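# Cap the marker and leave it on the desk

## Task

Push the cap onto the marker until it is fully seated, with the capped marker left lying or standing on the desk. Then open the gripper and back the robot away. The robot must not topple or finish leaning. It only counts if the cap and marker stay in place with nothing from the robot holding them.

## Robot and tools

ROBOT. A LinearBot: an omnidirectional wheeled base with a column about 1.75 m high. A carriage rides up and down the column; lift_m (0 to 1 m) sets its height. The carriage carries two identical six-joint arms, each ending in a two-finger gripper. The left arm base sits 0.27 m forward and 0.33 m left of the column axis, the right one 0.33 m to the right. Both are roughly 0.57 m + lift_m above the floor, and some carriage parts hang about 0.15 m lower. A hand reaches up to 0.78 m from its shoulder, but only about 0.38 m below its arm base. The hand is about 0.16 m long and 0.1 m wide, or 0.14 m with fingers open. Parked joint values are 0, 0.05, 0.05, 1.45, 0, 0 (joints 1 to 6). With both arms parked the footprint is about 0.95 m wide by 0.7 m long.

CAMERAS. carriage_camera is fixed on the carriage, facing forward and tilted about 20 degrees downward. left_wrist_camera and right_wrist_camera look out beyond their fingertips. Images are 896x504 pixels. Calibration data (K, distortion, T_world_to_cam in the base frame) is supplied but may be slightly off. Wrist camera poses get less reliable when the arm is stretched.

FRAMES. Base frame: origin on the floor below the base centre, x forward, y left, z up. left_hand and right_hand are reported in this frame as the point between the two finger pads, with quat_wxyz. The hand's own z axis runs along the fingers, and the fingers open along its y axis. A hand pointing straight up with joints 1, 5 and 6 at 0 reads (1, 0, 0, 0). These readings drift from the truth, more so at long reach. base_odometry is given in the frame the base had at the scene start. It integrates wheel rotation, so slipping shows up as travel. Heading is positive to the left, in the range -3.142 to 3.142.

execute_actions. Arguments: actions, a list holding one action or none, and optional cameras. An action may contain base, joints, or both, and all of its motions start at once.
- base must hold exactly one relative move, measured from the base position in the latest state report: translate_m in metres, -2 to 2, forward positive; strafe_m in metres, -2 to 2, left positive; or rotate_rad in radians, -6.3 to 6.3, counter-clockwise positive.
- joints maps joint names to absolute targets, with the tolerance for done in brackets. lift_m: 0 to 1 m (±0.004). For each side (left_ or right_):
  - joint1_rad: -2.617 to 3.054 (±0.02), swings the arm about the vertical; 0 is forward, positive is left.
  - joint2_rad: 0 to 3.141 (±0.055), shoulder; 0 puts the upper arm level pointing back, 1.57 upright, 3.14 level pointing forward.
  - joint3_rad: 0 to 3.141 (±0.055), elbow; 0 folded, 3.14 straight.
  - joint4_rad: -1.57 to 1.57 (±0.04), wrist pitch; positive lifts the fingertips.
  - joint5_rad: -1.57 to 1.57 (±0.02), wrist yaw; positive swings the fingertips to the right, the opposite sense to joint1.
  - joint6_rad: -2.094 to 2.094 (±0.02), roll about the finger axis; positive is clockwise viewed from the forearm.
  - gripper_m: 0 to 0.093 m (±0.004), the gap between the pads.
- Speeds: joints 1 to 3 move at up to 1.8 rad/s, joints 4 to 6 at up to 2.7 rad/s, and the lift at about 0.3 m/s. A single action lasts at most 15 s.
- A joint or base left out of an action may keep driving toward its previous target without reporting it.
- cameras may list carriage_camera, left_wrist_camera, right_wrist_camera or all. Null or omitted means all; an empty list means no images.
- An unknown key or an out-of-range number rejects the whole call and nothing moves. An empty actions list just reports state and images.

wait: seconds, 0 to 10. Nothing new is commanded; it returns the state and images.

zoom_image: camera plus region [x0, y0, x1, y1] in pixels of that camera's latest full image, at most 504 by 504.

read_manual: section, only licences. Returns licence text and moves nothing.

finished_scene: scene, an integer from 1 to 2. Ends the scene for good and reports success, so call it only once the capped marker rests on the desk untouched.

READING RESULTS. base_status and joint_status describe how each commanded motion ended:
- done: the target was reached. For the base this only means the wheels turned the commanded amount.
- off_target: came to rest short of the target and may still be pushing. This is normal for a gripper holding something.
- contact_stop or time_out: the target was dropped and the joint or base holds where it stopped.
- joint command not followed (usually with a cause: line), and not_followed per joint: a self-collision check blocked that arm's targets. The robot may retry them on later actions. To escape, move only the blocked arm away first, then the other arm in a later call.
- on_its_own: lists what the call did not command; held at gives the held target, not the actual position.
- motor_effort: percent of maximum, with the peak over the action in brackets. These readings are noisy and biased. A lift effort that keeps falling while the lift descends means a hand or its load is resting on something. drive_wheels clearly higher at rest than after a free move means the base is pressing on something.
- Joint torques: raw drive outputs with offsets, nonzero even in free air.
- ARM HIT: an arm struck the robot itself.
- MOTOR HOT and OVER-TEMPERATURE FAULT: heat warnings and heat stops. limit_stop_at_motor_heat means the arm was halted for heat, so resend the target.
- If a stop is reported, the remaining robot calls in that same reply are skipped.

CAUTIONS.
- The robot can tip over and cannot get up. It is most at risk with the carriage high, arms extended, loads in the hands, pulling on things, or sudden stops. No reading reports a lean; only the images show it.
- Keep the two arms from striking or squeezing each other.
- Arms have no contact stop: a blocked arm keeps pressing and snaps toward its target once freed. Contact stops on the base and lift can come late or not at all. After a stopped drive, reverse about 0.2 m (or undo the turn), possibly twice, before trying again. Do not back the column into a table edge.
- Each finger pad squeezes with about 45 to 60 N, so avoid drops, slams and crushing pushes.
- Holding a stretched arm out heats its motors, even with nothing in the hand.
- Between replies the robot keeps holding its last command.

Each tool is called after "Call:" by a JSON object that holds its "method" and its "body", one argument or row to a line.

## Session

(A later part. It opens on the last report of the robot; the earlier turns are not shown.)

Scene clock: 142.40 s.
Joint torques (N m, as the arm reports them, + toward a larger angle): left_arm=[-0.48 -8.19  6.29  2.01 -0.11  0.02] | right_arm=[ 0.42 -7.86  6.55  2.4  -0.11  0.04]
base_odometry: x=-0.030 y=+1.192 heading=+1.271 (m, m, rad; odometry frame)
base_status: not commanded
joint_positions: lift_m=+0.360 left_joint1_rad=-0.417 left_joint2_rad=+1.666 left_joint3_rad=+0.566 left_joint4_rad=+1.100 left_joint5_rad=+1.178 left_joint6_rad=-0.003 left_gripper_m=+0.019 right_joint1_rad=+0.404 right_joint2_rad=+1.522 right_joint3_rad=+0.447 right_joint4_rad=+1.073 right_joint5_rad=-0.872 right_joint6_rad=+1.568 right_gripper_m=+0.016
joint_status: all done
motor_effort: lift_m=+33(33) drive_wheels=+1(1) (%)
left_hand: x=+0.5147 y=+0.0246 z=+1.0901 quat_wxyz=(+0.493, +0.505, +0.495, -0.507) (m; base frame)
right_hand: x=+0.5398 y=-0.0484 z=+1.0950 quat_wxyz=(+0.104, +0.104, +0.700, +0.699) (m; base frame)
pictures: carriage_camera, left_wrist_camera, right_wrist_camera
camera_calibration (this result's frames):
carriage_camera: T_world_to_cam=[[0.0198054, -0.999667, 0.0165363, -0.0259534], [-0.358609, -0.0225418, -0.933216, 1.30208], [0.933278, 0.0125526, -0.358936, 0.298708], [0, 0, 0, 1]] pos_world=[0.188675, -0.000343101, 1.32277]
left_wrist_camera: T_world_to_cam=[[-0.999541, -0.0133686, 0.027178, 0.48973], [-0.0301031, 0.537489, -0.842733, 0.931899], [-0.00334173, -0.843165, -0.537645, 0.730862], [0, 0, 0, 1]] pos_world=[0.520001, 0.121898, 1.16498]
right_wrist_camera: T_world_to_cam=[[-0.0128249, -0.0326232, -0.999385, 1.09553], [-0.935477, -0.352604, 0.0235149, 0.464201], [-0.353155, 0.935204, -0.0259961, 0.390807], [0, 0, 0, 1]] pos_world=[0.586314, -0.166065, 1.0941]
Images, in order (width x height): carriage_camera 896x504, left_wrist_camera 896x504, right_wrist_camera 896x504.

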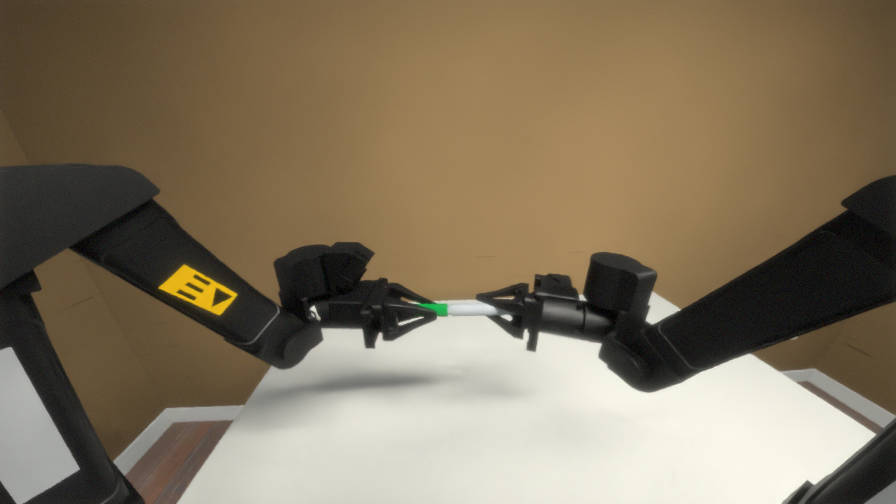

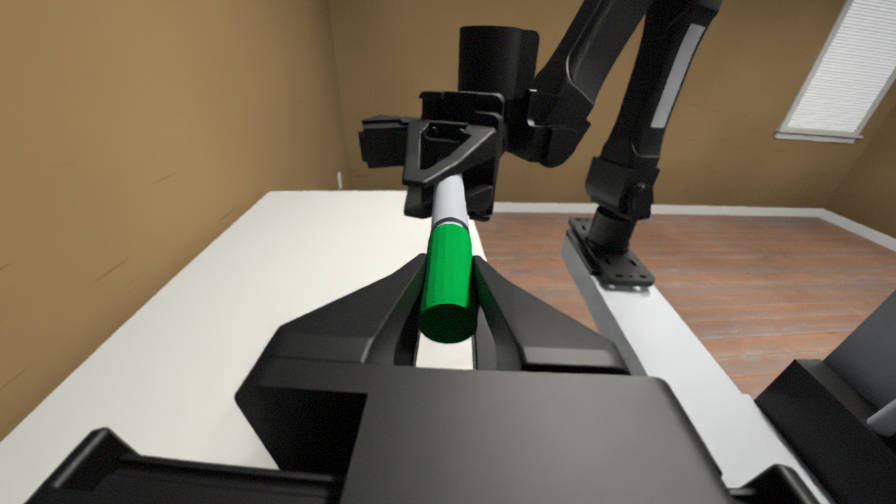

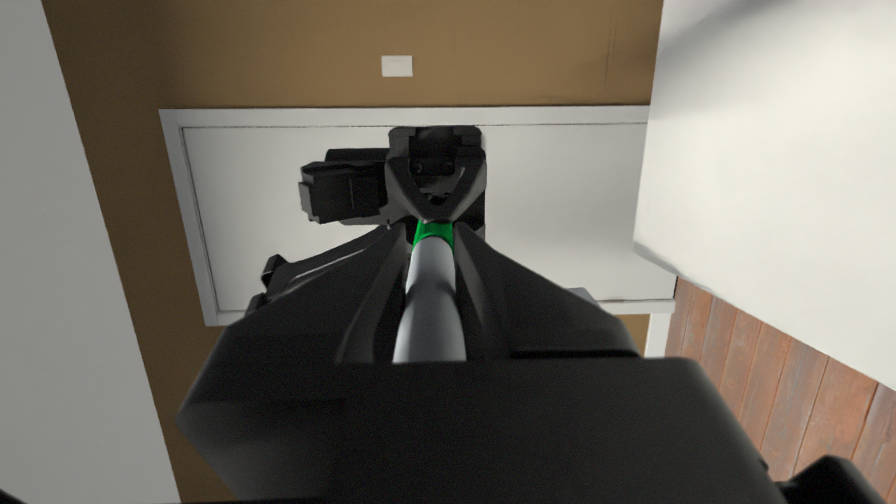

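Call:
{"method": "execute_actions", "body": {
  "actions": [
    {"joints":{"right_joint1_rad":0.64,"right_joint5_rad":-0.97,"left_joint1_rad":-0.66,"left_joint5_rad":1.125,"left_joint3_rad":0.59,"right_joint3_rad":0.47}}
  ]
}}

Call:
{"method": "execute_actions", "body": {
  "actions": [
    {"joints":{"right_joint1_rad":0.408,"right_joint5_rad":-0.86,"left_joint1_rad":-0.418,"left_joint5_rad":1.16,"left_joint3_rad":0.557,"right_joint3_rad":0.437}}
  ],
  "cameras": ["carriage_camera"]
}}

Call:
{"method": "zoom_image", "body": {
  "camera": "carriage_camera",
  "region": [410,285,490,335]
}}

Scene clock: 145.37 s.
Joint torques (N m, as the arm reports them, + toward a larger angle): left_arm=[-13.06  -6.68  10.61   2.02   0.04   0.02] | right_arm=[16.   -5.57 10.49  2.46 -1.94  0.04]
base_odometry: x=-0.030 y=+1.192 heading=+1.271 (m, m, rad; odometry frame)
base_status: not commanded
joint_positions: lift_m=+0.360 left_joint1_rad=-0.451 left_joint2_rad=+1.646 left_joint3_rad=+0.554 left_joint4_rad=+1.102 left_joint5_rad=+1.115 left_joint6_rad=-0.003 left_gripper_m=+0.019 right_joint1_rad=+0.448 right_joint2_rad=+1.496 right_joint3_rad=+0.432 right_joint4_rad=+1.071 right_joint5_rad=-0.797 right_joint6_rad=+1.568 right_gripper_m=+0.016
joint_status: left_joint1_rad off_target (ended at -0.451, target -0.660); right_joint1_rad off_target (ended at +0.448, target +0.640); right_joint5_rad off_target (ended at -0.797, target -0.970); the others done
motor_effort: lift_m=+33(33) drive_wheels=+1(1) (%)
left_hand: x=+0.5125 y=+0.0174 z=+1.0936 quat_wxyz=(+0.504, +0.499, +0.499, -0.498) (m; base frame)
right_hand: x=+0.5361 y=-0.0423 z=+1.0982 quat_wxyz=(+0.118, +0.112, +0.697, +0.699) (m; base frame)
pictures: carriage_camera, left_wrist_camera, right_wrist_camera
camera_calibration (this result's frames):
carriage_camera: T_world_to_cam=[[0.0198054, -0.999667, 0.0165363, -0.0259534], [-0.358609, -0.0225418, -0.933216, 1.30208], [0.933278, 0.0125526, -0.358936, 0.298708], [0, 0, 0, 1]] pos_world=[0.188675, -0.000343101, 1.32277]
left_wrist_camera: T_world_to_cam=[[-0.998924, -0.0429946, 0.0174002, 0.498209], [-0.037644, 0.532355, -0.845684, 0.94587], [0.0270967, -0.845429, -0.533401, 0.706494], [0, 0, 0, 1]] pos_world=[0.514135, 0.115171, 1.16808]
right_wrist_camera: T_world_to_cam=[[-0.00552795, -0.0284105, -0.999581, 1.09538], [-0.946329, -0.322884, 0.0144106, 0.479986], [-0.323159, 0.946012, -0.0251008, 0.367219], [0, 0, 0, 1]] pos_world=[0.57895, -0.161293, 1.09722]
Images, in order (width x height): carriage_camera 896x504, left_wrist_camera 896x504, right_wrist_camera 896x504.

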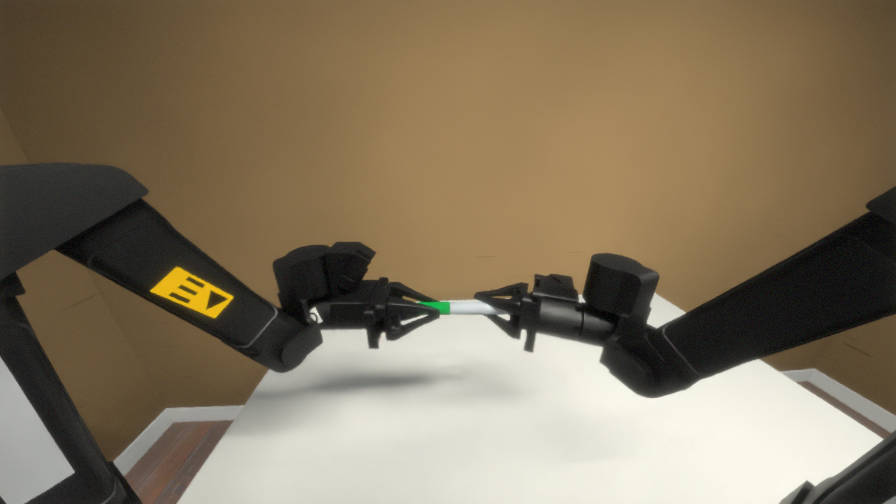

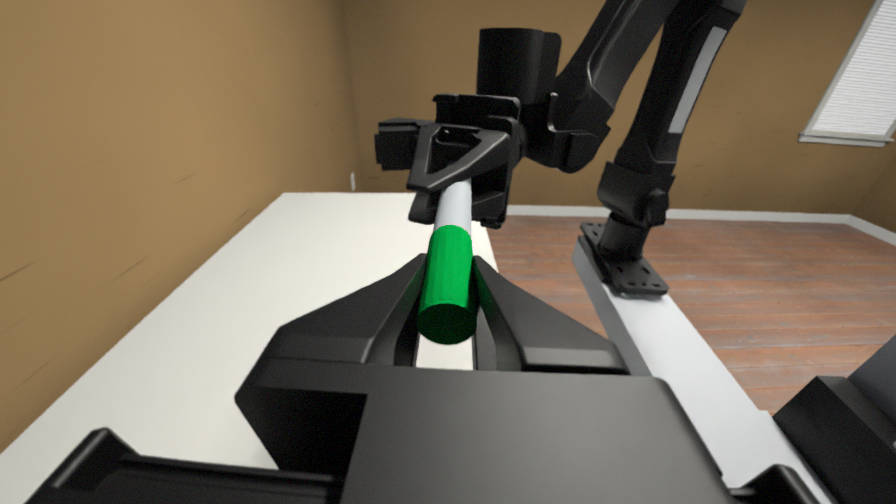

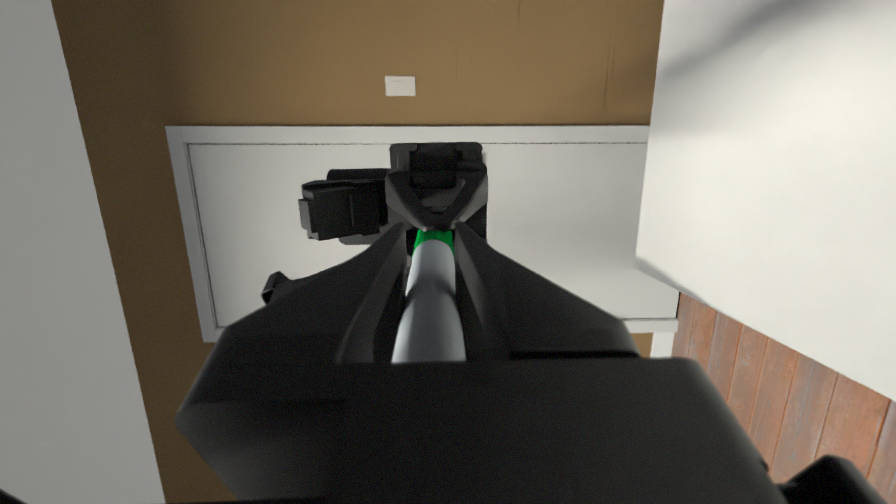

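Scene clock: 146.23 s.
Joint torques (N m, as the arm reports them, + toward a larger angle): left_arm=[ 0.03 -6.38  8.2   2.06 -0.09  0.01] | right_arm=[-0.57 -5.42  8.43  2.42 -0.15  0.04]
base_odometry: x=-0.030 y=+1.192 heading=+1.271 (m, m, rad; odometry frame)
base_status: not commanded
joint_positions: lift_m=+0.360 left_joint1_rad=-0.427 left_joint2_rad=+1.646 left_joint3_rad=+0.546 left_joint4_rad=+1.098 left_joint5_rad=+1.156 left_joint6_rad=-0.003 left_gripper_m=+0.019 right_joint1_rad=+0.415 right_joint2_rad=+1.496 right_joint3_rad=+0.423 right_joint4_rad=+1.072 right_joint5_rad=-0.843 right_joint6_rad=+1.568 right_gripper_m=+0.016
joint_status: all done
motor_effort: lift_m=+32(33) drive_wheels=+1(1) (%)
left_hand: x=+0.5109 y=+0.0241 z=+1.0905 quat_wxyz=(+0.495, +0.502, +0.498, -0.504) (m; base frame)
right_hand: x=+0.5357 y=-0.0495 z=+1.0951 quat_wxyz=(+0.111, +0.110, +0.699, +0.698) (m; base frame)
pictures: carriage_camera
camera_calibration (this result's frames):
carriage_camera: T_world_to_cam=[[0.0198054, -0.999667, 0.0165363, -0.0259534], [-0.358609, -0.0225418, -0.933216, 1.30208], [0.933278, 0.0125526, -0.358936, 0.298708], [0, 0, 0, 1]] pos_world=[0.188675, -0.000343101, 1.32277]
Images, in order (width x height): carriage_camera 896x504.

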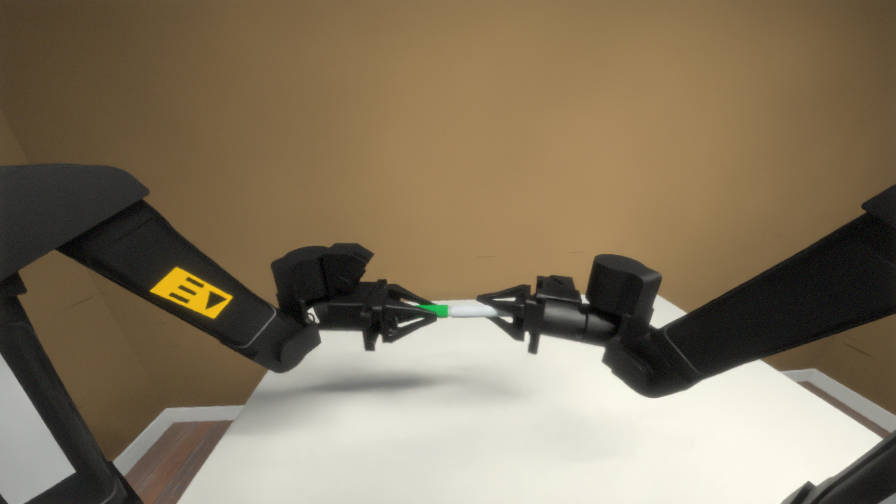

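Region (410, 285, 490, 335) of carriage_camera's 896x504 image, scaled by 6.300, with more detail than that image has; it fills the top 315 rows of this view, and the rest is white.

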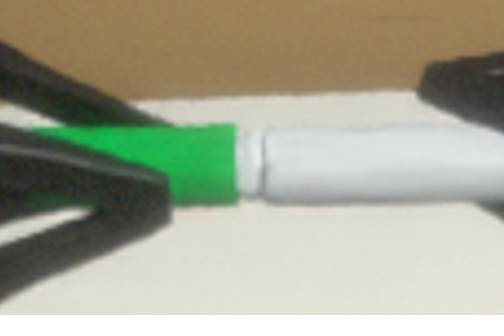

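Call:
{"method": "execute_actions", "body": {
  "actions": [
    {"joints":{"right_joint1_rad":0.5,"right_joint5_rad":-0.87,"left_joint1_rad":-0.51,"left_joint5_rad":1.145}}
  ],
  "cameras": ["carriage_camera"]
}}

Call:
{"method": "zoom_image", "body": {
  "camera": "carriage_camera",
  "region": [410,285,490,335]
}}

Call:
{"method": "execute_actions", "body": {
  "actions": [
    {"joints":{"right_joint1_rad":0.435,"right_joint5_rad":-0.82,"left_joint1_rad":-0.445}}
  ],
  "cameras": []
}}

Call:
{"method": "execute_actions", "body": {
  "actions": [
    {"joints":{"right_gripper_m":0.05}}
  ]
}}

Call:
{"method": "zoom_image", "body": {
  "camera": "carriage_camera",
  "region": [410,285,490,335]
}}

Scene clock: 149.57 s.
Joint torques (N m, as the arm reports them, + toward a larger angle): left_arm=[-4.51 -6.29  8.17  2.06 -0.04  0.01] | right_arm=[ 5.47 -5.43  8.49  2.44 -0.48  0.04]
base_odometry: x=-0.030 y=+1.192 heading=+1.271 (m, m, rad; odometry frame)
base_status: not commanded
joint_positions: lift_m=+0.360 left_joint1_rad=-0.446 left_joint2_rad=+1.646 left_joint3_rad=+0.546 left_joint4_rad=+1.099 left_joint5_rad=+1.139 left_joint6_rad=-0.002 left_gripper_m=+0.019 right_joint1_rad=+0.434 right_joint2_rad=+1.496 right_joint3_rad=+0.423 right_joint4_rad=+1.071 right_joint5_rad=-0.826 right_joint6_rad=+1.568 right_gripper_m=+0.016
joint_status: left_joint1_rad off_target (ended at -0.446, target -0.510); right_joint1_rad off_target (ended at +0.434, target +0.500); right_joint5_rad off_target (ended at -0.826, target -0.870); the others done
motor_effort: lift_m=+33(33) drive_wheels=+1(1) (%)
left_hand: x=+0.5084 y=+0.0194 z=+1.0906 quat_wxyz=(+0.495, +0.503, +0.498, -0.504) (m; base frame)
right_hand: x=+0.5335 y=-0.0451 z=+1.0949 quat_wxyz=(+0.110, +0.109, +0.699, +0.698) (m; base frame)
pictures: carriage_camera
camera_calibration (this result's frames):
carriage_camera: T_world_to_cam=[[0.0198054, -0.999667, 0.0165363, -0.0259534], [-0.358609, -0.0225418, -0.933216, 1.30208], [0.933278, 0.0125526, -0.358936, 0.298708], [0, 0, 0, 1]] pos_world=[0.188675, -0.000343101, 1.32277]
Images, in order (width x height): carriage_camera 896x504.

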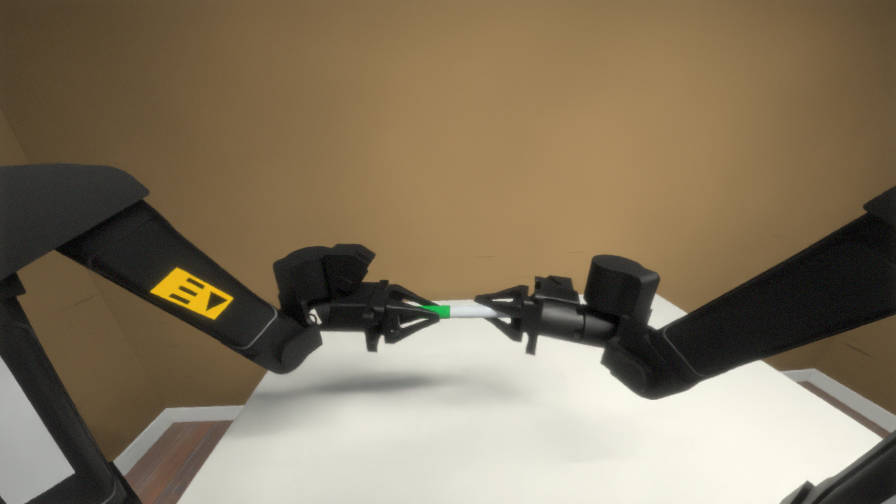

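Region (410, 285, 490, 335) of carriage_camera's 896x504 image, scaled by 6.300, with more detail than that image has; it fills the top 315 rows of this view, and the rest is white.

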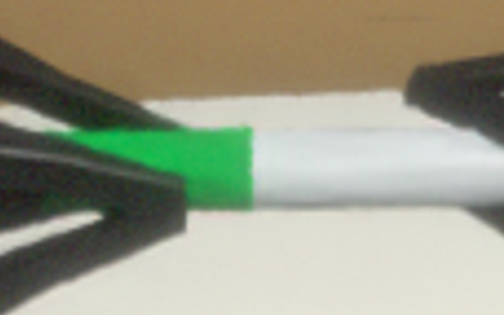

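Scene clock: 150.13 s.
Joint torques (N m, as the arm reports them, + toward a larger angle): left_arm=[-0.7  -6.44  8.27  2.06  0.02  0.01] | right_arm=[ 0.13 -5.52  8.5   2.45 -0.12  0.05]
base_odometry: x=-0.030 y=+1.192 heading=+1.271 (m, m, rad; odometry frame)
base_status: not commanded
joint_positions: lift_m=+0.360 left_joint1_rad=-0.440 left_joint2_rad=+1.646 left_joint3_rad=+0.546 left_joint4_rad=+1.099 left_joint5_rad=+1.134 left_joint6_rad=-0.002 left_gripper_m=+0.019 right_joint1_rad=+0.434 right_joint2_rad=+1.496 right_joint3_rad=+0.423 right_joint4_rad=+1.071 right_joint5_rad=-0.808 right_joint6_rad=+1.568 right_gripper_m=+0.016
joint_status: all done
motor_effort: lift_m=+33(33) drive_wheels=+1(1) (%)
left_hand: x=+0.5109 y=+0.0208 z=+1.0906 quat_wxyz=(+0.498, +0.500, +0.500, -0.502) (m; base frame)
right_hand: x=+0.5364 y=-0.0461 z=+1.0949 quat_wxyz=(+0.116, +0.115, +0.698, +0.697) (m; base frame)
pictures: none
No camera images: the call's "cameras" was empty. Leave "cameras" out to get every camera's image.

Scene clock: 150.73 s.
Joint torques (N m, as the arm reports them, + toward a larger angle): left_arm=[-0.7  -6.37  8.2   2.08 -0.01  0.  ] | right_arm=[ 0.08 -5.44  8.57  2.44 -0.11  0.04]
base_odometry: x=-0.030 y=+1.192 heading=+1.271 (m, m, rad; odometry frame)
base_status: not commanded
joint_positions: lift_m=+0.360 left_joint1_rad=-0.440 left_joint2_rad=+1.646 left_joint3_rad=+0.546 left_joint4_rad=+1.099 left_joint5_rad=+1.137 left_joint6_rad=-0.002 left_gripper_m=+0.019 right_joint1_rad=+0.434 right_joint2_rad=+1.496 right_joint3_rad=+0.423 right_joint4_rad=+1.071 right_joint5_rad=-0.808 right_joint6_rad=+1.568 right_gripper_m=+0.050
joint_status: all done
motor_effort: lift_m=+33(33) drive_wheels=+1(1) (%)
left_hand: x=+0.5103 y=+0.0208 z=+1.0906 quat_wxyz=(+0.497, +0.501, +0.499, -0.502) (m; base frame)
right_hand: x=+0.5363 y=-0.0460 z=+1.0949 quat_wxyz=(+0.116, +0.115, +0.698, +0.697) (m; base frame)
pictures: carriage_camera, left_wrist_camera, right_wrist_camera
camera_calibration (this result's frames):
carriage_camera: T_world_to_cam=[[0.0198054, -0.999667, 0.0165363, -0.0259534], [-0.358609, -0.0225418, -0.933216, 1.30208], [0.933278, 0.0125526, -0.358936, 0.298708], [0, 0, 0, 1]] pos_world=[0.188675, -0.000343101, 1.32277]
left_wrist_camera: T_world_to_cam=[[-0.999152, -0.0312878, 0.0267714, 0.485878], [-0.0393929, 0.536906, -0.842722, 0.938987], [0.0119931, -0.843061, -0.537683, 0.720118], [0, 0, 0, 1]] pos_world=[0.513819, 0.118157, 1.16549]
right_wrist_camera: T_world_to_cam=[[-0.0138511, -0.0323188, -0.999382, 1.096], [-0.946786, -0.321005, 0.0235031, 0.469349], [-0.321566, 0.946526, -0.0261527, 0.371092], [0, 0, 0, 1]] pos_world=[0.578884, -0.165164, 1.094]
Images, in order (width x height): carriage_camera 896x504, left_wrist_camera 896x504, right_wrist_camera 896x504.

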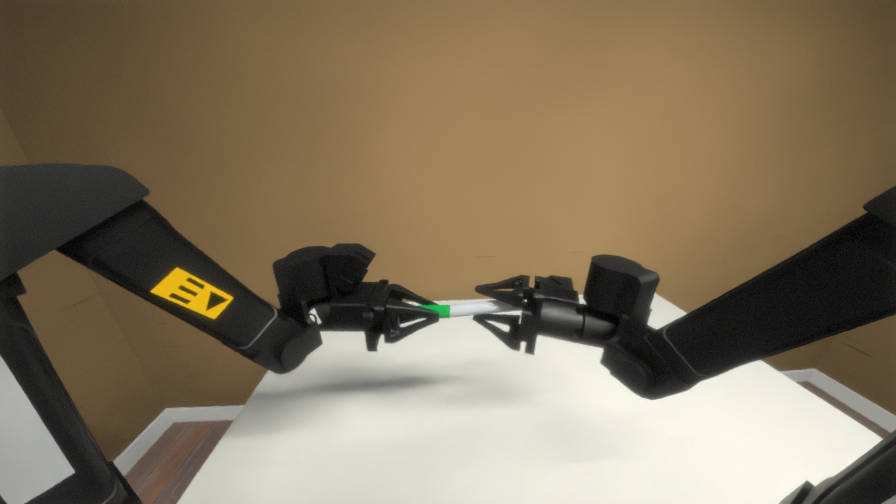

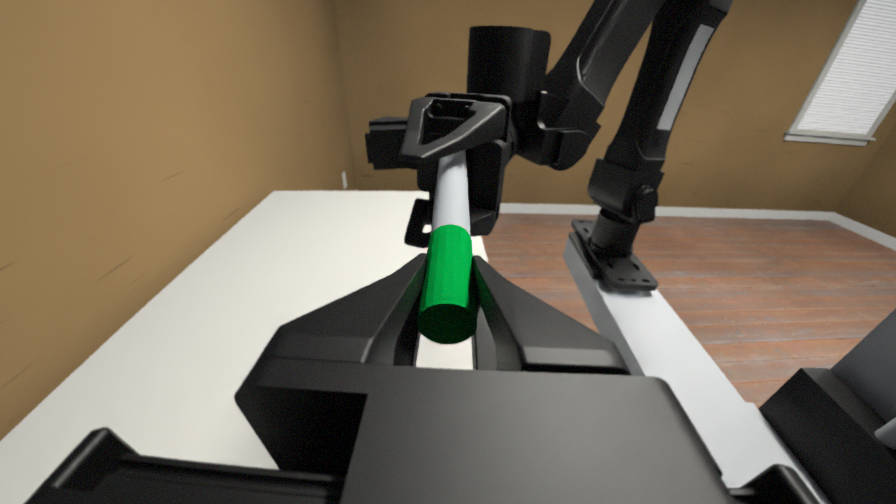

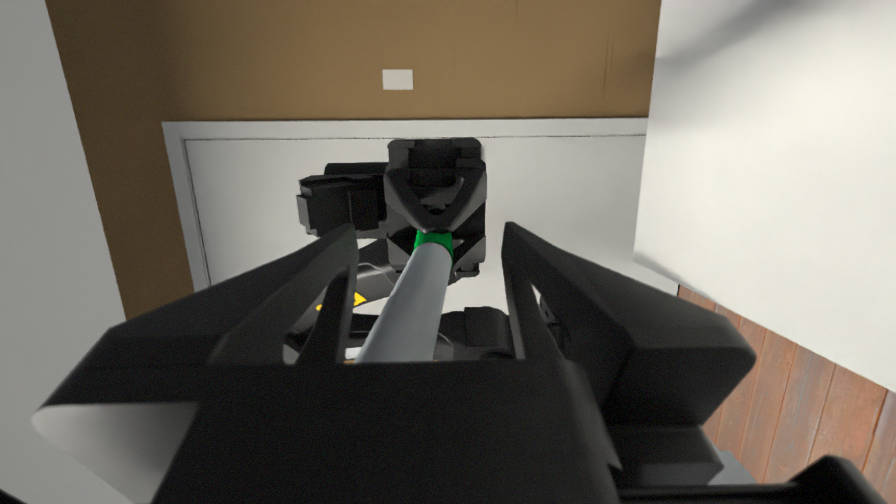

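Region (410, 285, 490, 335) of carriage_camera's 896x504 image, scaled by 6.300, with more detail than that image has; it fills the top 315 rows of this view, and the rest is white.

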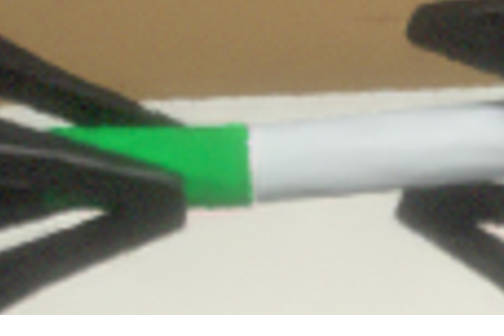

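Call:
{"method": "execute_actions", "body": {
  "actions": [
    {"joints":{"right_joint1_rad":-0.1,"right_joint5_rad":-1.35}}
  ],
  "cameras": ["carriage_camera"]
}}

Call:
{"method": "zoom_image", "body": {
  "camera": "carriage_camera",
  "region": [410,285,530,345]
}}

Scene clock: 153.60 s.
Joint torques (N m, as the arm reports them, + toward a larger angle): left_arm=[-0.79 -6.45  8.25  2.05 -0.03 -0.01] | right_arm=[-0.26 -5.12  8.14  2.06 -0.1   0.04]
base_odometry: x=-0.030 y=+1.192 heading=+1.271 (m, m, rad; odometry frame)
base_status: not commanded
joint_positions: lift_m=+0.360 left_joint1_rad=-0.440 left_joint2_rad=+1.646 left_joint3_rad=+0.546 left_joint4_rad=+1.099 left_joint5_rad=+1.138 left_joint6_rad=-0.002 left_gripper_m=+0.019 right_joint1_rad=-0.096 right_joint2_rad=+1.496 right_joint3_rad=+0.423 right_joint4_rad=+1.071 right_joint5_rad=-1.340 right_joint6_rad=+1.568 right_gripper_m=+0.050
joint_status: all done
motor_effort: lift_m=+33(33) drive_wheels=+1(1) (%)
left_hand: x=+0.5102 y=+0.0208 z=+1.0906 quat_wxyz=(+0.497, +0.501, +0.499, -0.503) (m; base frame)
right_hand: x=+0.5576 y=-0.1720 z=+1.0951 quat_wxyz=(+0.115, +0.115, +0.698, +0.697) (m; base frame)
pictures: carriage_camera
camera_calibration (this result's frames):
carriage_camera: T_world_to_cam=[[0.0198054, -0.999667, 0.0165363, -0.0259534], [-0.358609, -0.0225418, -0.933216, 1.30208], [0.933278, 0.0125526, -0.358936, 0.298708], [0, 0, 0, 1]] pos_world=[0.188675, -0.000343101, 1.32277]
Images, in order (width x height): carriage_camera 896x504.

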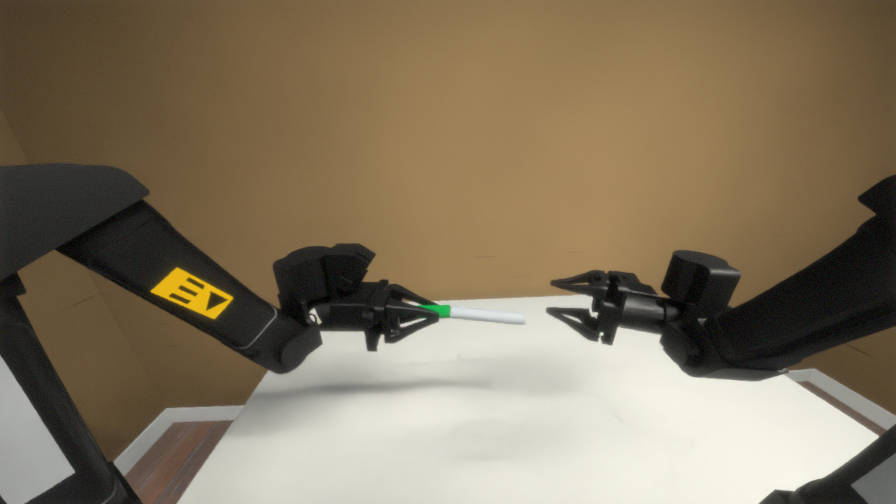

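Region (410, 285, 530, 345) of carriage_camera's 896x504 image, scaled by 4.200, with more detail than that image has.

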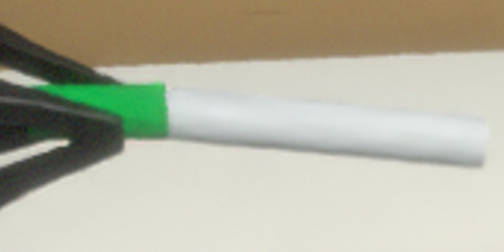

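Call:
{"method": "execute_actions", "body": {
  "actions": [
    {"joints":{"left_joint1_rad":-0.205,"left_joint2_rad":2.126,"left_joint3_rad":1.238,"left_joint4_rad":0.886,"left_joint5_rad":1.39,"right_joint5_rad":0.4,"right_gripper_m":0.08}}
  ],
  "cameras": []
}}

Call:
{"method": "execute_actions", "body": {
  "actions": [
    {"joints":{"right_joint1_rad":0.775,"right_joint2_rad":1.915,"right_joint3_rad":0.915,"right_joint4_rad":1.0,"right_joint5_rad":0.78}}
  ]
}}

Scene clock: 157.40 s.
Joint torques (N m, as the arm reports them, + toward a larger angle): left_arm=[ -0.67 -12.17   8.54   1.84  -0.02   0.02] | right_arm=[-0.29 -5.52  8.55  2.53  0.11  0.04]
base_odometry: x=-0.030 y=+1.192 heading=+1.271 (m, m, rad; odometry frame)
base_status: not commanded
joint_positions: lift_m=+0.360 left_joint1_rad=-0.201 left_joint2_rad=+2.118 left_joint3_rad=+1.232 left_joint4_rad=+0.888 left_joint5_rad=+1.383 left_joint6_rad=-0.002 left_gripper_m=+0.019 right_joint1_rad=-0.096 right_joint2_rad=+1.496 right_joint3_rad=+0.423 right_joint4_rad=+1.071 right_joint5_rad=+0.392 right_joint6_rad=+1.568 right_gripper_m=+0.080
joint_status: all done
motor_effort: lift_m=+33(33) drive_wheels=+1(1) (%)
left_hand: x=+0.6815 y=+0.0530 z=+1.0928 quat_wxyz=(+0.497, +0.503, +0.497, -0.503) (m; base frame)
right_hand: x=+0.6542 y=-0.4153 z=+1.0948 quat_wxyz=(+0.606, +0.606, +0.366, +0.363) (m; base frame)
pictures: none
No camera images: the call's "cameras" was empty. Leave "cameras" out to get every camera's image.

Scene clock: 158.77 s.
Joint torques (N m, as the arm reports them, + toward a larger angle): left_arm=[ -0.71 -12.03   8.55   1.86  -0.04   0.03] | right_arm=[-0.02 -9.67  8.12  2.21  0.14  0.03]
base_odometry: x=-0.030 y=+1.192 heading=+1.271 (m, m, rad; odometry frame)
base_status: not commanded
joint_positions: lift_m=+0.360 left_joint1_rad=-0.201 left_joint2_rad=+2.118 left_joint3_rad=+1.232 left_joint4_rad=+0.888 left_joint5_rad=+1.384 left_joint6_rad=-0.002 left_gripper_m=+0.019 right_joint1_rad=+0.778 right_joint2_rad=+1.902 right_joint3_rad=+0.909 right_joint4_rad=+1.012 right_joint5_rad=+0.770 right_joint6_rad=+1.568 right_gripper_m=+0.080
joint_status: all done
motor_effort: lift_m=+33(33) drive_wheels=+1(1) (%)
left_hand: x=+0.6813 y=+0.0530 z=+1.0928 quat_wxyz=(+0.497, +0.503, +0.496, -0.504) (m; base frame)
right_hand: x=+0.6908 y=-0.0547 z=+1.0994 quat_wxyz=(+0.499, +0.497, +0.496, +0.508) (m; base frame)
pictures: carriage_camera, left_wrist_camera, right_wrist_camera
camera_calibration (this result's frames):
carriage_camera: T_world_to_cam=[[0.0198054, -0.999667, 0.0165363, -0.0259534], [-0.358609, -0.0225418, -0.933216, 1.30208], [0.933278, 0.0125526, -0.358936, 0.298708], [0, 0, 0, 1]] pos_world=[0.188675, -0.000343101, 1.32277]
left_wrist_camera: T_world_to_cam=[[-0.999452, -0.0240156, 0.0228018, 0.661854], [-0.0321276, 0.536191, -0.843485, 0.926262], [0.00803069, -0.843755, -0.536669, 0.748064], [0, 0, 0, 1]] pos_world=[0.685242, 0.150424, 1.16766]
right_wrist_camera: T_world_to_cam=[[-0.020445, 0.0133558, -0.999702, 1.10979], [-0.615815, 0.787552, 0.0231156, 0.445175], [0.787625, 0.616104, -0.0078768, -0.375269], [0, 0, 0, 1]] pos_world=[0.592406, -0.134216, 1.09621]
Images, in order (width x height): carriage_camera 896x504, left_wrist_camera 896x504, right_wrist_camera 896x504.

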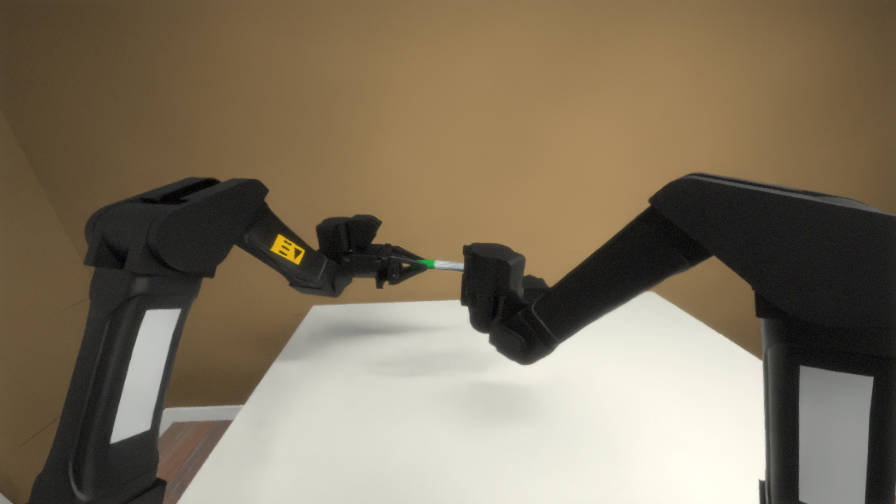

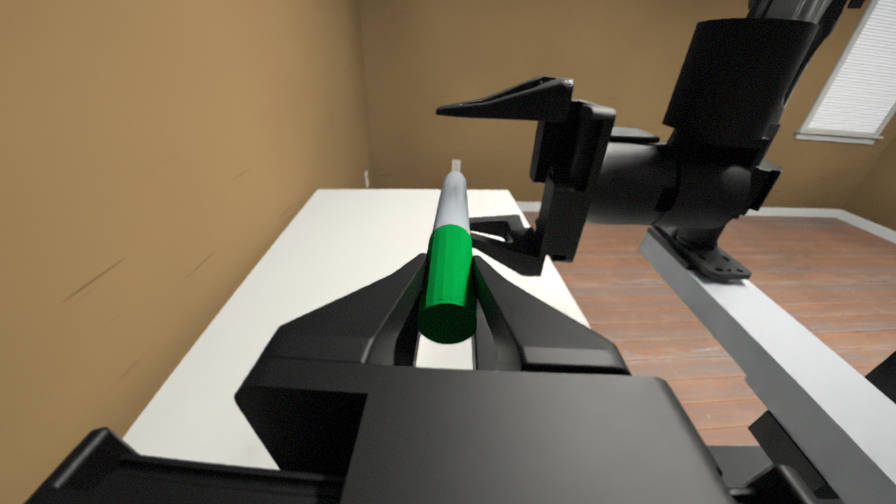

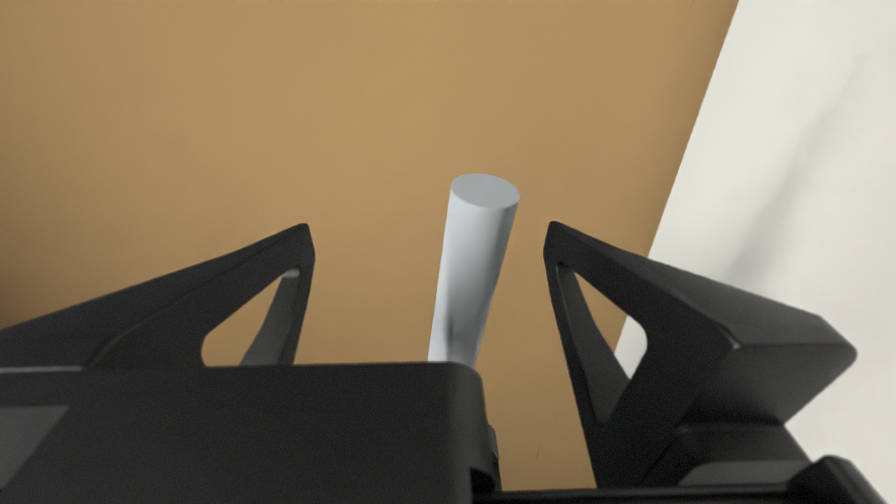

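Call:
{"method": "execute_actions", "body": {
  "actions": [
    {"joints":{"right_gripper_m":0}}
  ],
  "cameras": []
}}

Call:
{"method": "execute_actions", "body": {
  "actions": [
    {"joints":{"left_joint1_rad":-0.29,"right_joint1_rad":0.85,"right_joint5_rad":0.57}}
  ],
  "cameras": []
}}

Call:
{"method": "execute_actions", "body": {
  "actions": [
    {"joints":{"left_joint1_rad":-0.225,"right_joint1_rad":0.79,"right_joint5_rad":0.75}}
  ],
  "cameras": []
}}

Call:
{"method": "execute_actions", "body": {
  "actions": [
    {"joints":{"left_gripper_m":0.07}}
  ],
  "cameras": []
}}

Call:
{"method": "execute_actions", "body": {
  "actions": [
    {"joints":{"left_joint1_rad":0.0,"left_joint5_rad":1.56}}
  ],
  "cameras": []
}}

Call:
{"method": "execute_actions", "body": {
  "actions": [
    {"joints":{"left_joint1_rad":0.1,"left_joint2_rad":0.05,"left_joint3_rad":0.05,"left_joint4_rad":1.45,"left_joint5_rad":0,"right_joint1_rad":0.27,"right_joint2_rad":2.277,"right_joint3_rad":1.117,"right_joint4_rad":-0.41,"right_joint5_rad":-0.02,"lift_m":0.335}}
  ],
  "cameras": ["carriage_camera","right_wrist_camera"]
}}

Call:
{"method": "zoom_image", "body": {
  "camera": "carriage_camera",
  "region": [460,380,600,460]
}}

Scene clock: 165.97 s.
Joint torques (N m, as the arm reports them, + toward a larger angle): left_arm=[ -0.64 -12.06   8.45   1.84  -0.04   0.01] | right_arm=[-0.21 -9.78  8.1   2.29  0.12  0.07]
base_odometry: x=-0.030 y=+1.192 heading=+1.271 (m, m, rad; odometry frame)
base_status: not commanded
joint_positions: lift_m=+0.360 left_joint1_rad=-0.201 left_joint2_rad=+2.118 left_joint3_rad=+1.232 left_joint4_rad=+0.889 left_joint5_rad=+1.384 left_joint6_rad=-0.002 left_gripper_m=+0.019 right_joint1_rad=+0.778 right_joint2_rad=+1.902 right_joint3_rad=+0.909 right_joint4_rad=+1.006 right_joint5_rad=+0.771 right_joint6_rad=+1.566 right_gripper_m=+0.017
joint_status: right_gripper_m off_target (ended at +0.017, target +0.000)
motor_effort: lift_m=+33(33) drive_wheels=+1(1) (%)
left_hand: x=+0.6812 y=+0.0530 z=+1.0929 quat_wxyz=(+0.497, +0.504, +0.496, -0.504) (m; base frame)
right_hand: x=+0.6908 y=-0.0550 z=+1.0982 quat_wxyz=(+0.500, +0.497, +0.499, +0.505) (m; base frame)
pictures: none
No camera images: the call's "cameras" was empty. Leave "cameras" out to get every camera's image.

Scene clock: 166.77 s.
Joint torques (N m, as the arm reports them, + toward a larger angle): left_arm=[ -5.45 -12.02   8.46   1.84  -0.02   0.02] | right_arm=[ 5.5  -9.83  8.03  2.3  -2.28  0.06]
base_odometry: x=-0.030 y=+1.192 heading=+1.271 (m, m, rad; odometry frame)
base_status: not commanded
joint_positions: lift_m=+0.360 left_joint1_rad=-0.210 left_joint2_rad=+2.118 left_joint3_rad=+1.232 left_joint4_rad=+0.889 left_joint5_rad=+1.383 left_joint6_rad=-0.002 left_gripper_m=+0.019 right_joint1_rad=+0.784 right_joint2_rad=+1.902 right_joint3_rad=+0.909 right_joint4_rad=+1.006 right_joint5_rad=+0.776 right_joint6_rad=+1.566 right_gripper_m=+0.017
joint_status: left_joint1_rad off_target (ended at -0.209, target -0.290); right_joint1_rad off_target (ended at +0.784, target +0.850); right_joint5_rad off_target (ended at +0.776, target +0.570)
motor_effort: lift_m=+33(33) drive_wheels=+1(1) (%)
left_hand: x=+0.6792 y=+0.0495 z=+1.0929 quat_wxyz=(+0.495, +0.505, +0.494, -0.505) (m; base frame)
right_hand: x=+0.6892 y=-0.0532 z=+1.0982 quat_wxyz=(+0.499, +0.497, +0.499, +0.505) (m; base frame)
pictures: none
No camera images: the call's "cameras" was empty. Leave "cameras" out to get every camera's image.

Scene clock: 167.53 s.
Joint torques (N m, as the arm reports them, + toward a larger angle): left_arm=[ -1.59 -11.97   8.53   1.85   0.02   0.01] | right_arm=[ 1.07 -9.76  8.15  2.3  -0.31  0.05]
base_odometry: x=-0.030 y=+1.192 heading=+1.271 (m, m, rad; odometry frame)
base_status: not commanded
joint_positions: lift_m=+0.360 left_joint1_rad=-0.206 left_joint2_rad=+2.118 left_joint3_rad=+1.232 left_joint4_rad=+0.889 left_joint5_rad=+1.378 left_joint6_rad=-0.002 left_gripper_m=+0.019 right_joint1_rad=+0.777 right_joint2_rad=+1.902 right_joint3_rad=+0.909 right_joint4_rad=+1.006 right_joint5_rad=+0.779 right_joint6_rad=+1.566 right_gripper_m=+0.017
joint_status: right_joint5_rad off_target (ended at +0.779, target +0.750); the others done
motor_effort: lift_m=+33(33) drive_wheels=+1(1) (%)
left_hand: x=+0.6809 y=+0.0507 z=+1.0929 quat_wxyz=(+0.497, +0.503, +0.496, -0.503) (m; base frame)
right_hand: x=+0.6910 y=-0.0566 z=+1.0982 quat_wxyz=(+0.502, +0.499, +0.497, +0.502) (m; base frame)
pictures: none
No camera images: the call's "cameras" was empty. Leave "cameras" out to get every camera's image.

Scene clock: 168.20 s.
Joint torques (N m, as the arm reports them, + toward a larger angle): left_arm=[ -0.96 -12.09   8.54   1.82  -0.04   0.01] | right_arm=[ 0.82 -9.8   8.1   2.3  -0.13  0.05]
base_odometry: x=-0.030 y=+1.192 heading=+1.271 (m, m, rad; odometry frame)
base_status: not commanded
joint_positions: lift_m=+0.360 left_joint1_rad=-0.216 left_joint2_rad=+2.118 left_joint3_rad=+1.232 left_joint4_rad=+0.889 left_joint5_rad=+1.382 left_joint6_rad=-0.002 left_gripper_m=+0.070 right_joint1_rad=+0.781 right_joint2_rad=+1.902 right_joint3_rad=+0.909 right_joint4_rad=+1.006 right_joint5_rad=+0.760 right_joint6_rad=+1.566 right_gripper_m=+0.017
joint_status: all done
motor_effort: lift_m=+33(33) drive_wheels=+1(1) (%)
left_hand: x=+0.6777 y=+0.0469 z=+1.0929 quat_wxyz=(+0.493, +0.507, +0.493, -0.507) (m; base frame)
right_hand: x=+0.6900 y=-0.0518 z=+1.0982 quat_wxyz=(+0.496, +0.494, +0.502, +0.508) (m; base frame)
pictures: none
No camera images: the call's "cameras" was empty. Leave "cameras" out to get every camera's image.

Scene clock: 169.17 s.
Joint torques (N m, as the arm reports them, + toward a larger angle): left_arm=[ -0.78 -11.99   8.38   1.7   -0.02   0.02] | right_arm=[ 0.86 -9.82  8.12  2.31 -0.1   0.07]
base_odometry: x=-0.030 y=+1.192 heading=+1.271 (m, m, rad; odometry frame)
base_status: not commanded
joint_positions: lift_m=+0.360 left_joint1_rad=+0.008 left_joint2_rad=+2.118 left_joint3_rad=+1.232 left_joint4_rad=+0.889 left_joint5_rad=+1.553 left_joint6_rad=-0.002 left_gripper_m=+0.070 right_joint1_rad=+0.781 right_joint2_rad=+1.902 right_joint3_rad=+0.909 right_joint4_rad=+1.006 right_joint5_rad=+0.759 right_joint6_rad=+1.566 right_gripper_m=+0.017
joint_status: all done
motor_effort: lift_m=+33(33) drive_wheels=+1(1) (%)
left_hand: x=+0.6969 y=+0.1430 z=+1.0928 quat_wxyz=(+0.507, +0.494, +0.506, -0.493) (m; base frame)
right_hand: x=+0.6900 y=-0.0516 z=+1.0982 quat_wxyz=(+0.496, +0.493, +0.502, +0.508) (m; base frame)
pictures: none
No camera images: the call's "cameras" was empty. Leave "cameras" out to get every camera's image.

Scene clock: 171.20 s.
Joint torques (N m, as the arm reports them, + toward a larger angle): left_arm=[-0.95  3.33  5.83 -0.28 -0.15  0.01] | right_arm=[  0.63 -11.9    5.02   0.39  -0.03   0.13]
base_odometry: x=-0.030 y=+1.192 heading=+1.271 (m, m, rad; odometry frame)
base_status: not commanded
joint_positions: lift_m=+0.335 left_joint1_rad=+0.108 left_joint2_rad=+0.061 left_joint3_rad=+0.064 left_joint4_rad=+1.451 left_joint5_rad=+0.005 left_joint6_rad=-0.002 left_gripper_m=+0.070 right_joint1_rad=+0.263 right_joint2_rad=+2.276 right_joint3_rad=+1.116 right_joint4_rad=-0.403 right_joint5_rad=-0.010 right_joint6_rad=+1.566 right_gripper_m=+0.017
joint_status: all done
motor_effort: lift_m=+29(29) drive_wheels=+1(2) (%)
left_hand: x=+0.2897 y=+0.3137 z=+1.3150 quat_wxyz=(+0.997, -0.001, +0.059, +0.053) (m; base frame)
right_hand: x=+0.5933 y=-0.2198 z=+0.7487 quat_wxyz=(-0.001, +0.606, +0.795, +0.006) (m; base frame)
pictures: carriage_camera, right_wrist_camera
camera_calibration (this result's frames):
carriage_camera: T_world_to_cam=[[0.0198054, -0.999667, 0.0165363, -0.0255448], [-0.358609, -0.0225418, -0.933216, 1.27902], [0.933278, 0.0125526, -0.358936, 0.289838], [0, 0, 0, 1]] pos_world=[0.188675, -0.000343101, 1.29806]
right_wrist_camera: T_world_to_cam=[[-0.96488, -0.261476, 0.0252498, 0.49193], [-0.190734, 0.763423, 0.617095, -0.178945], [-0.180632, 0.590606, -0.786484, 0.952207], [0, 0, 0, 1]] pos_world=[0.612521, -0.297141, 0.8469]
Images, in order (width x height): carriage_camera 896x504, right_wrist_camera 896x504.

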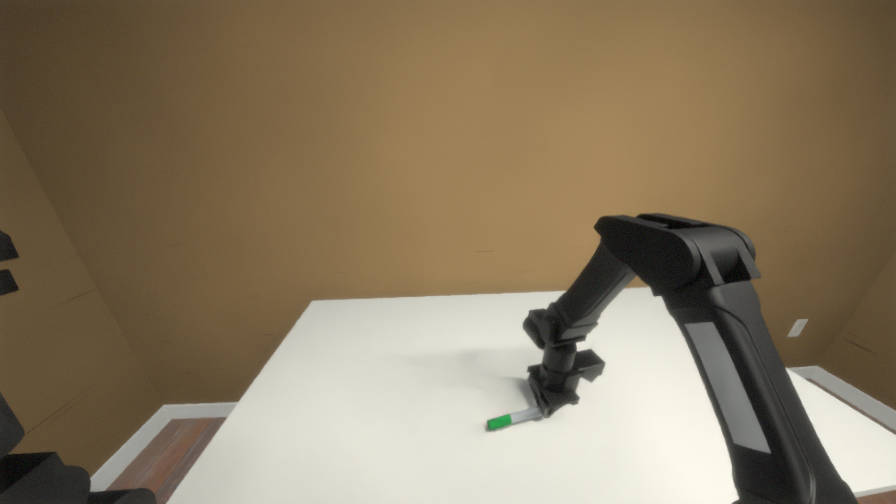

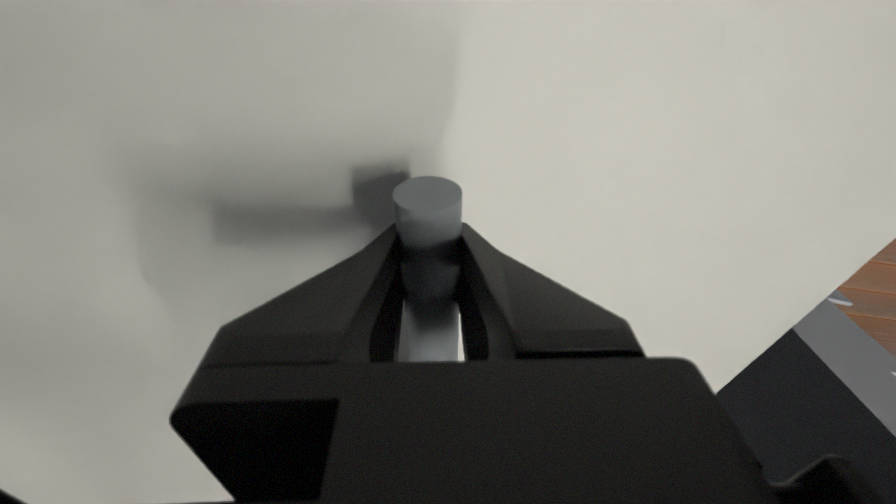

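Region (460, 380, 600, 460) of carriage_camera's 896x504 image, scaled by 3.600, with more detail than that image has; it fills the top 288 rows of this view, and the rest is white.

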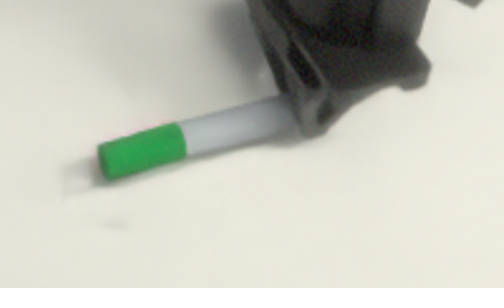

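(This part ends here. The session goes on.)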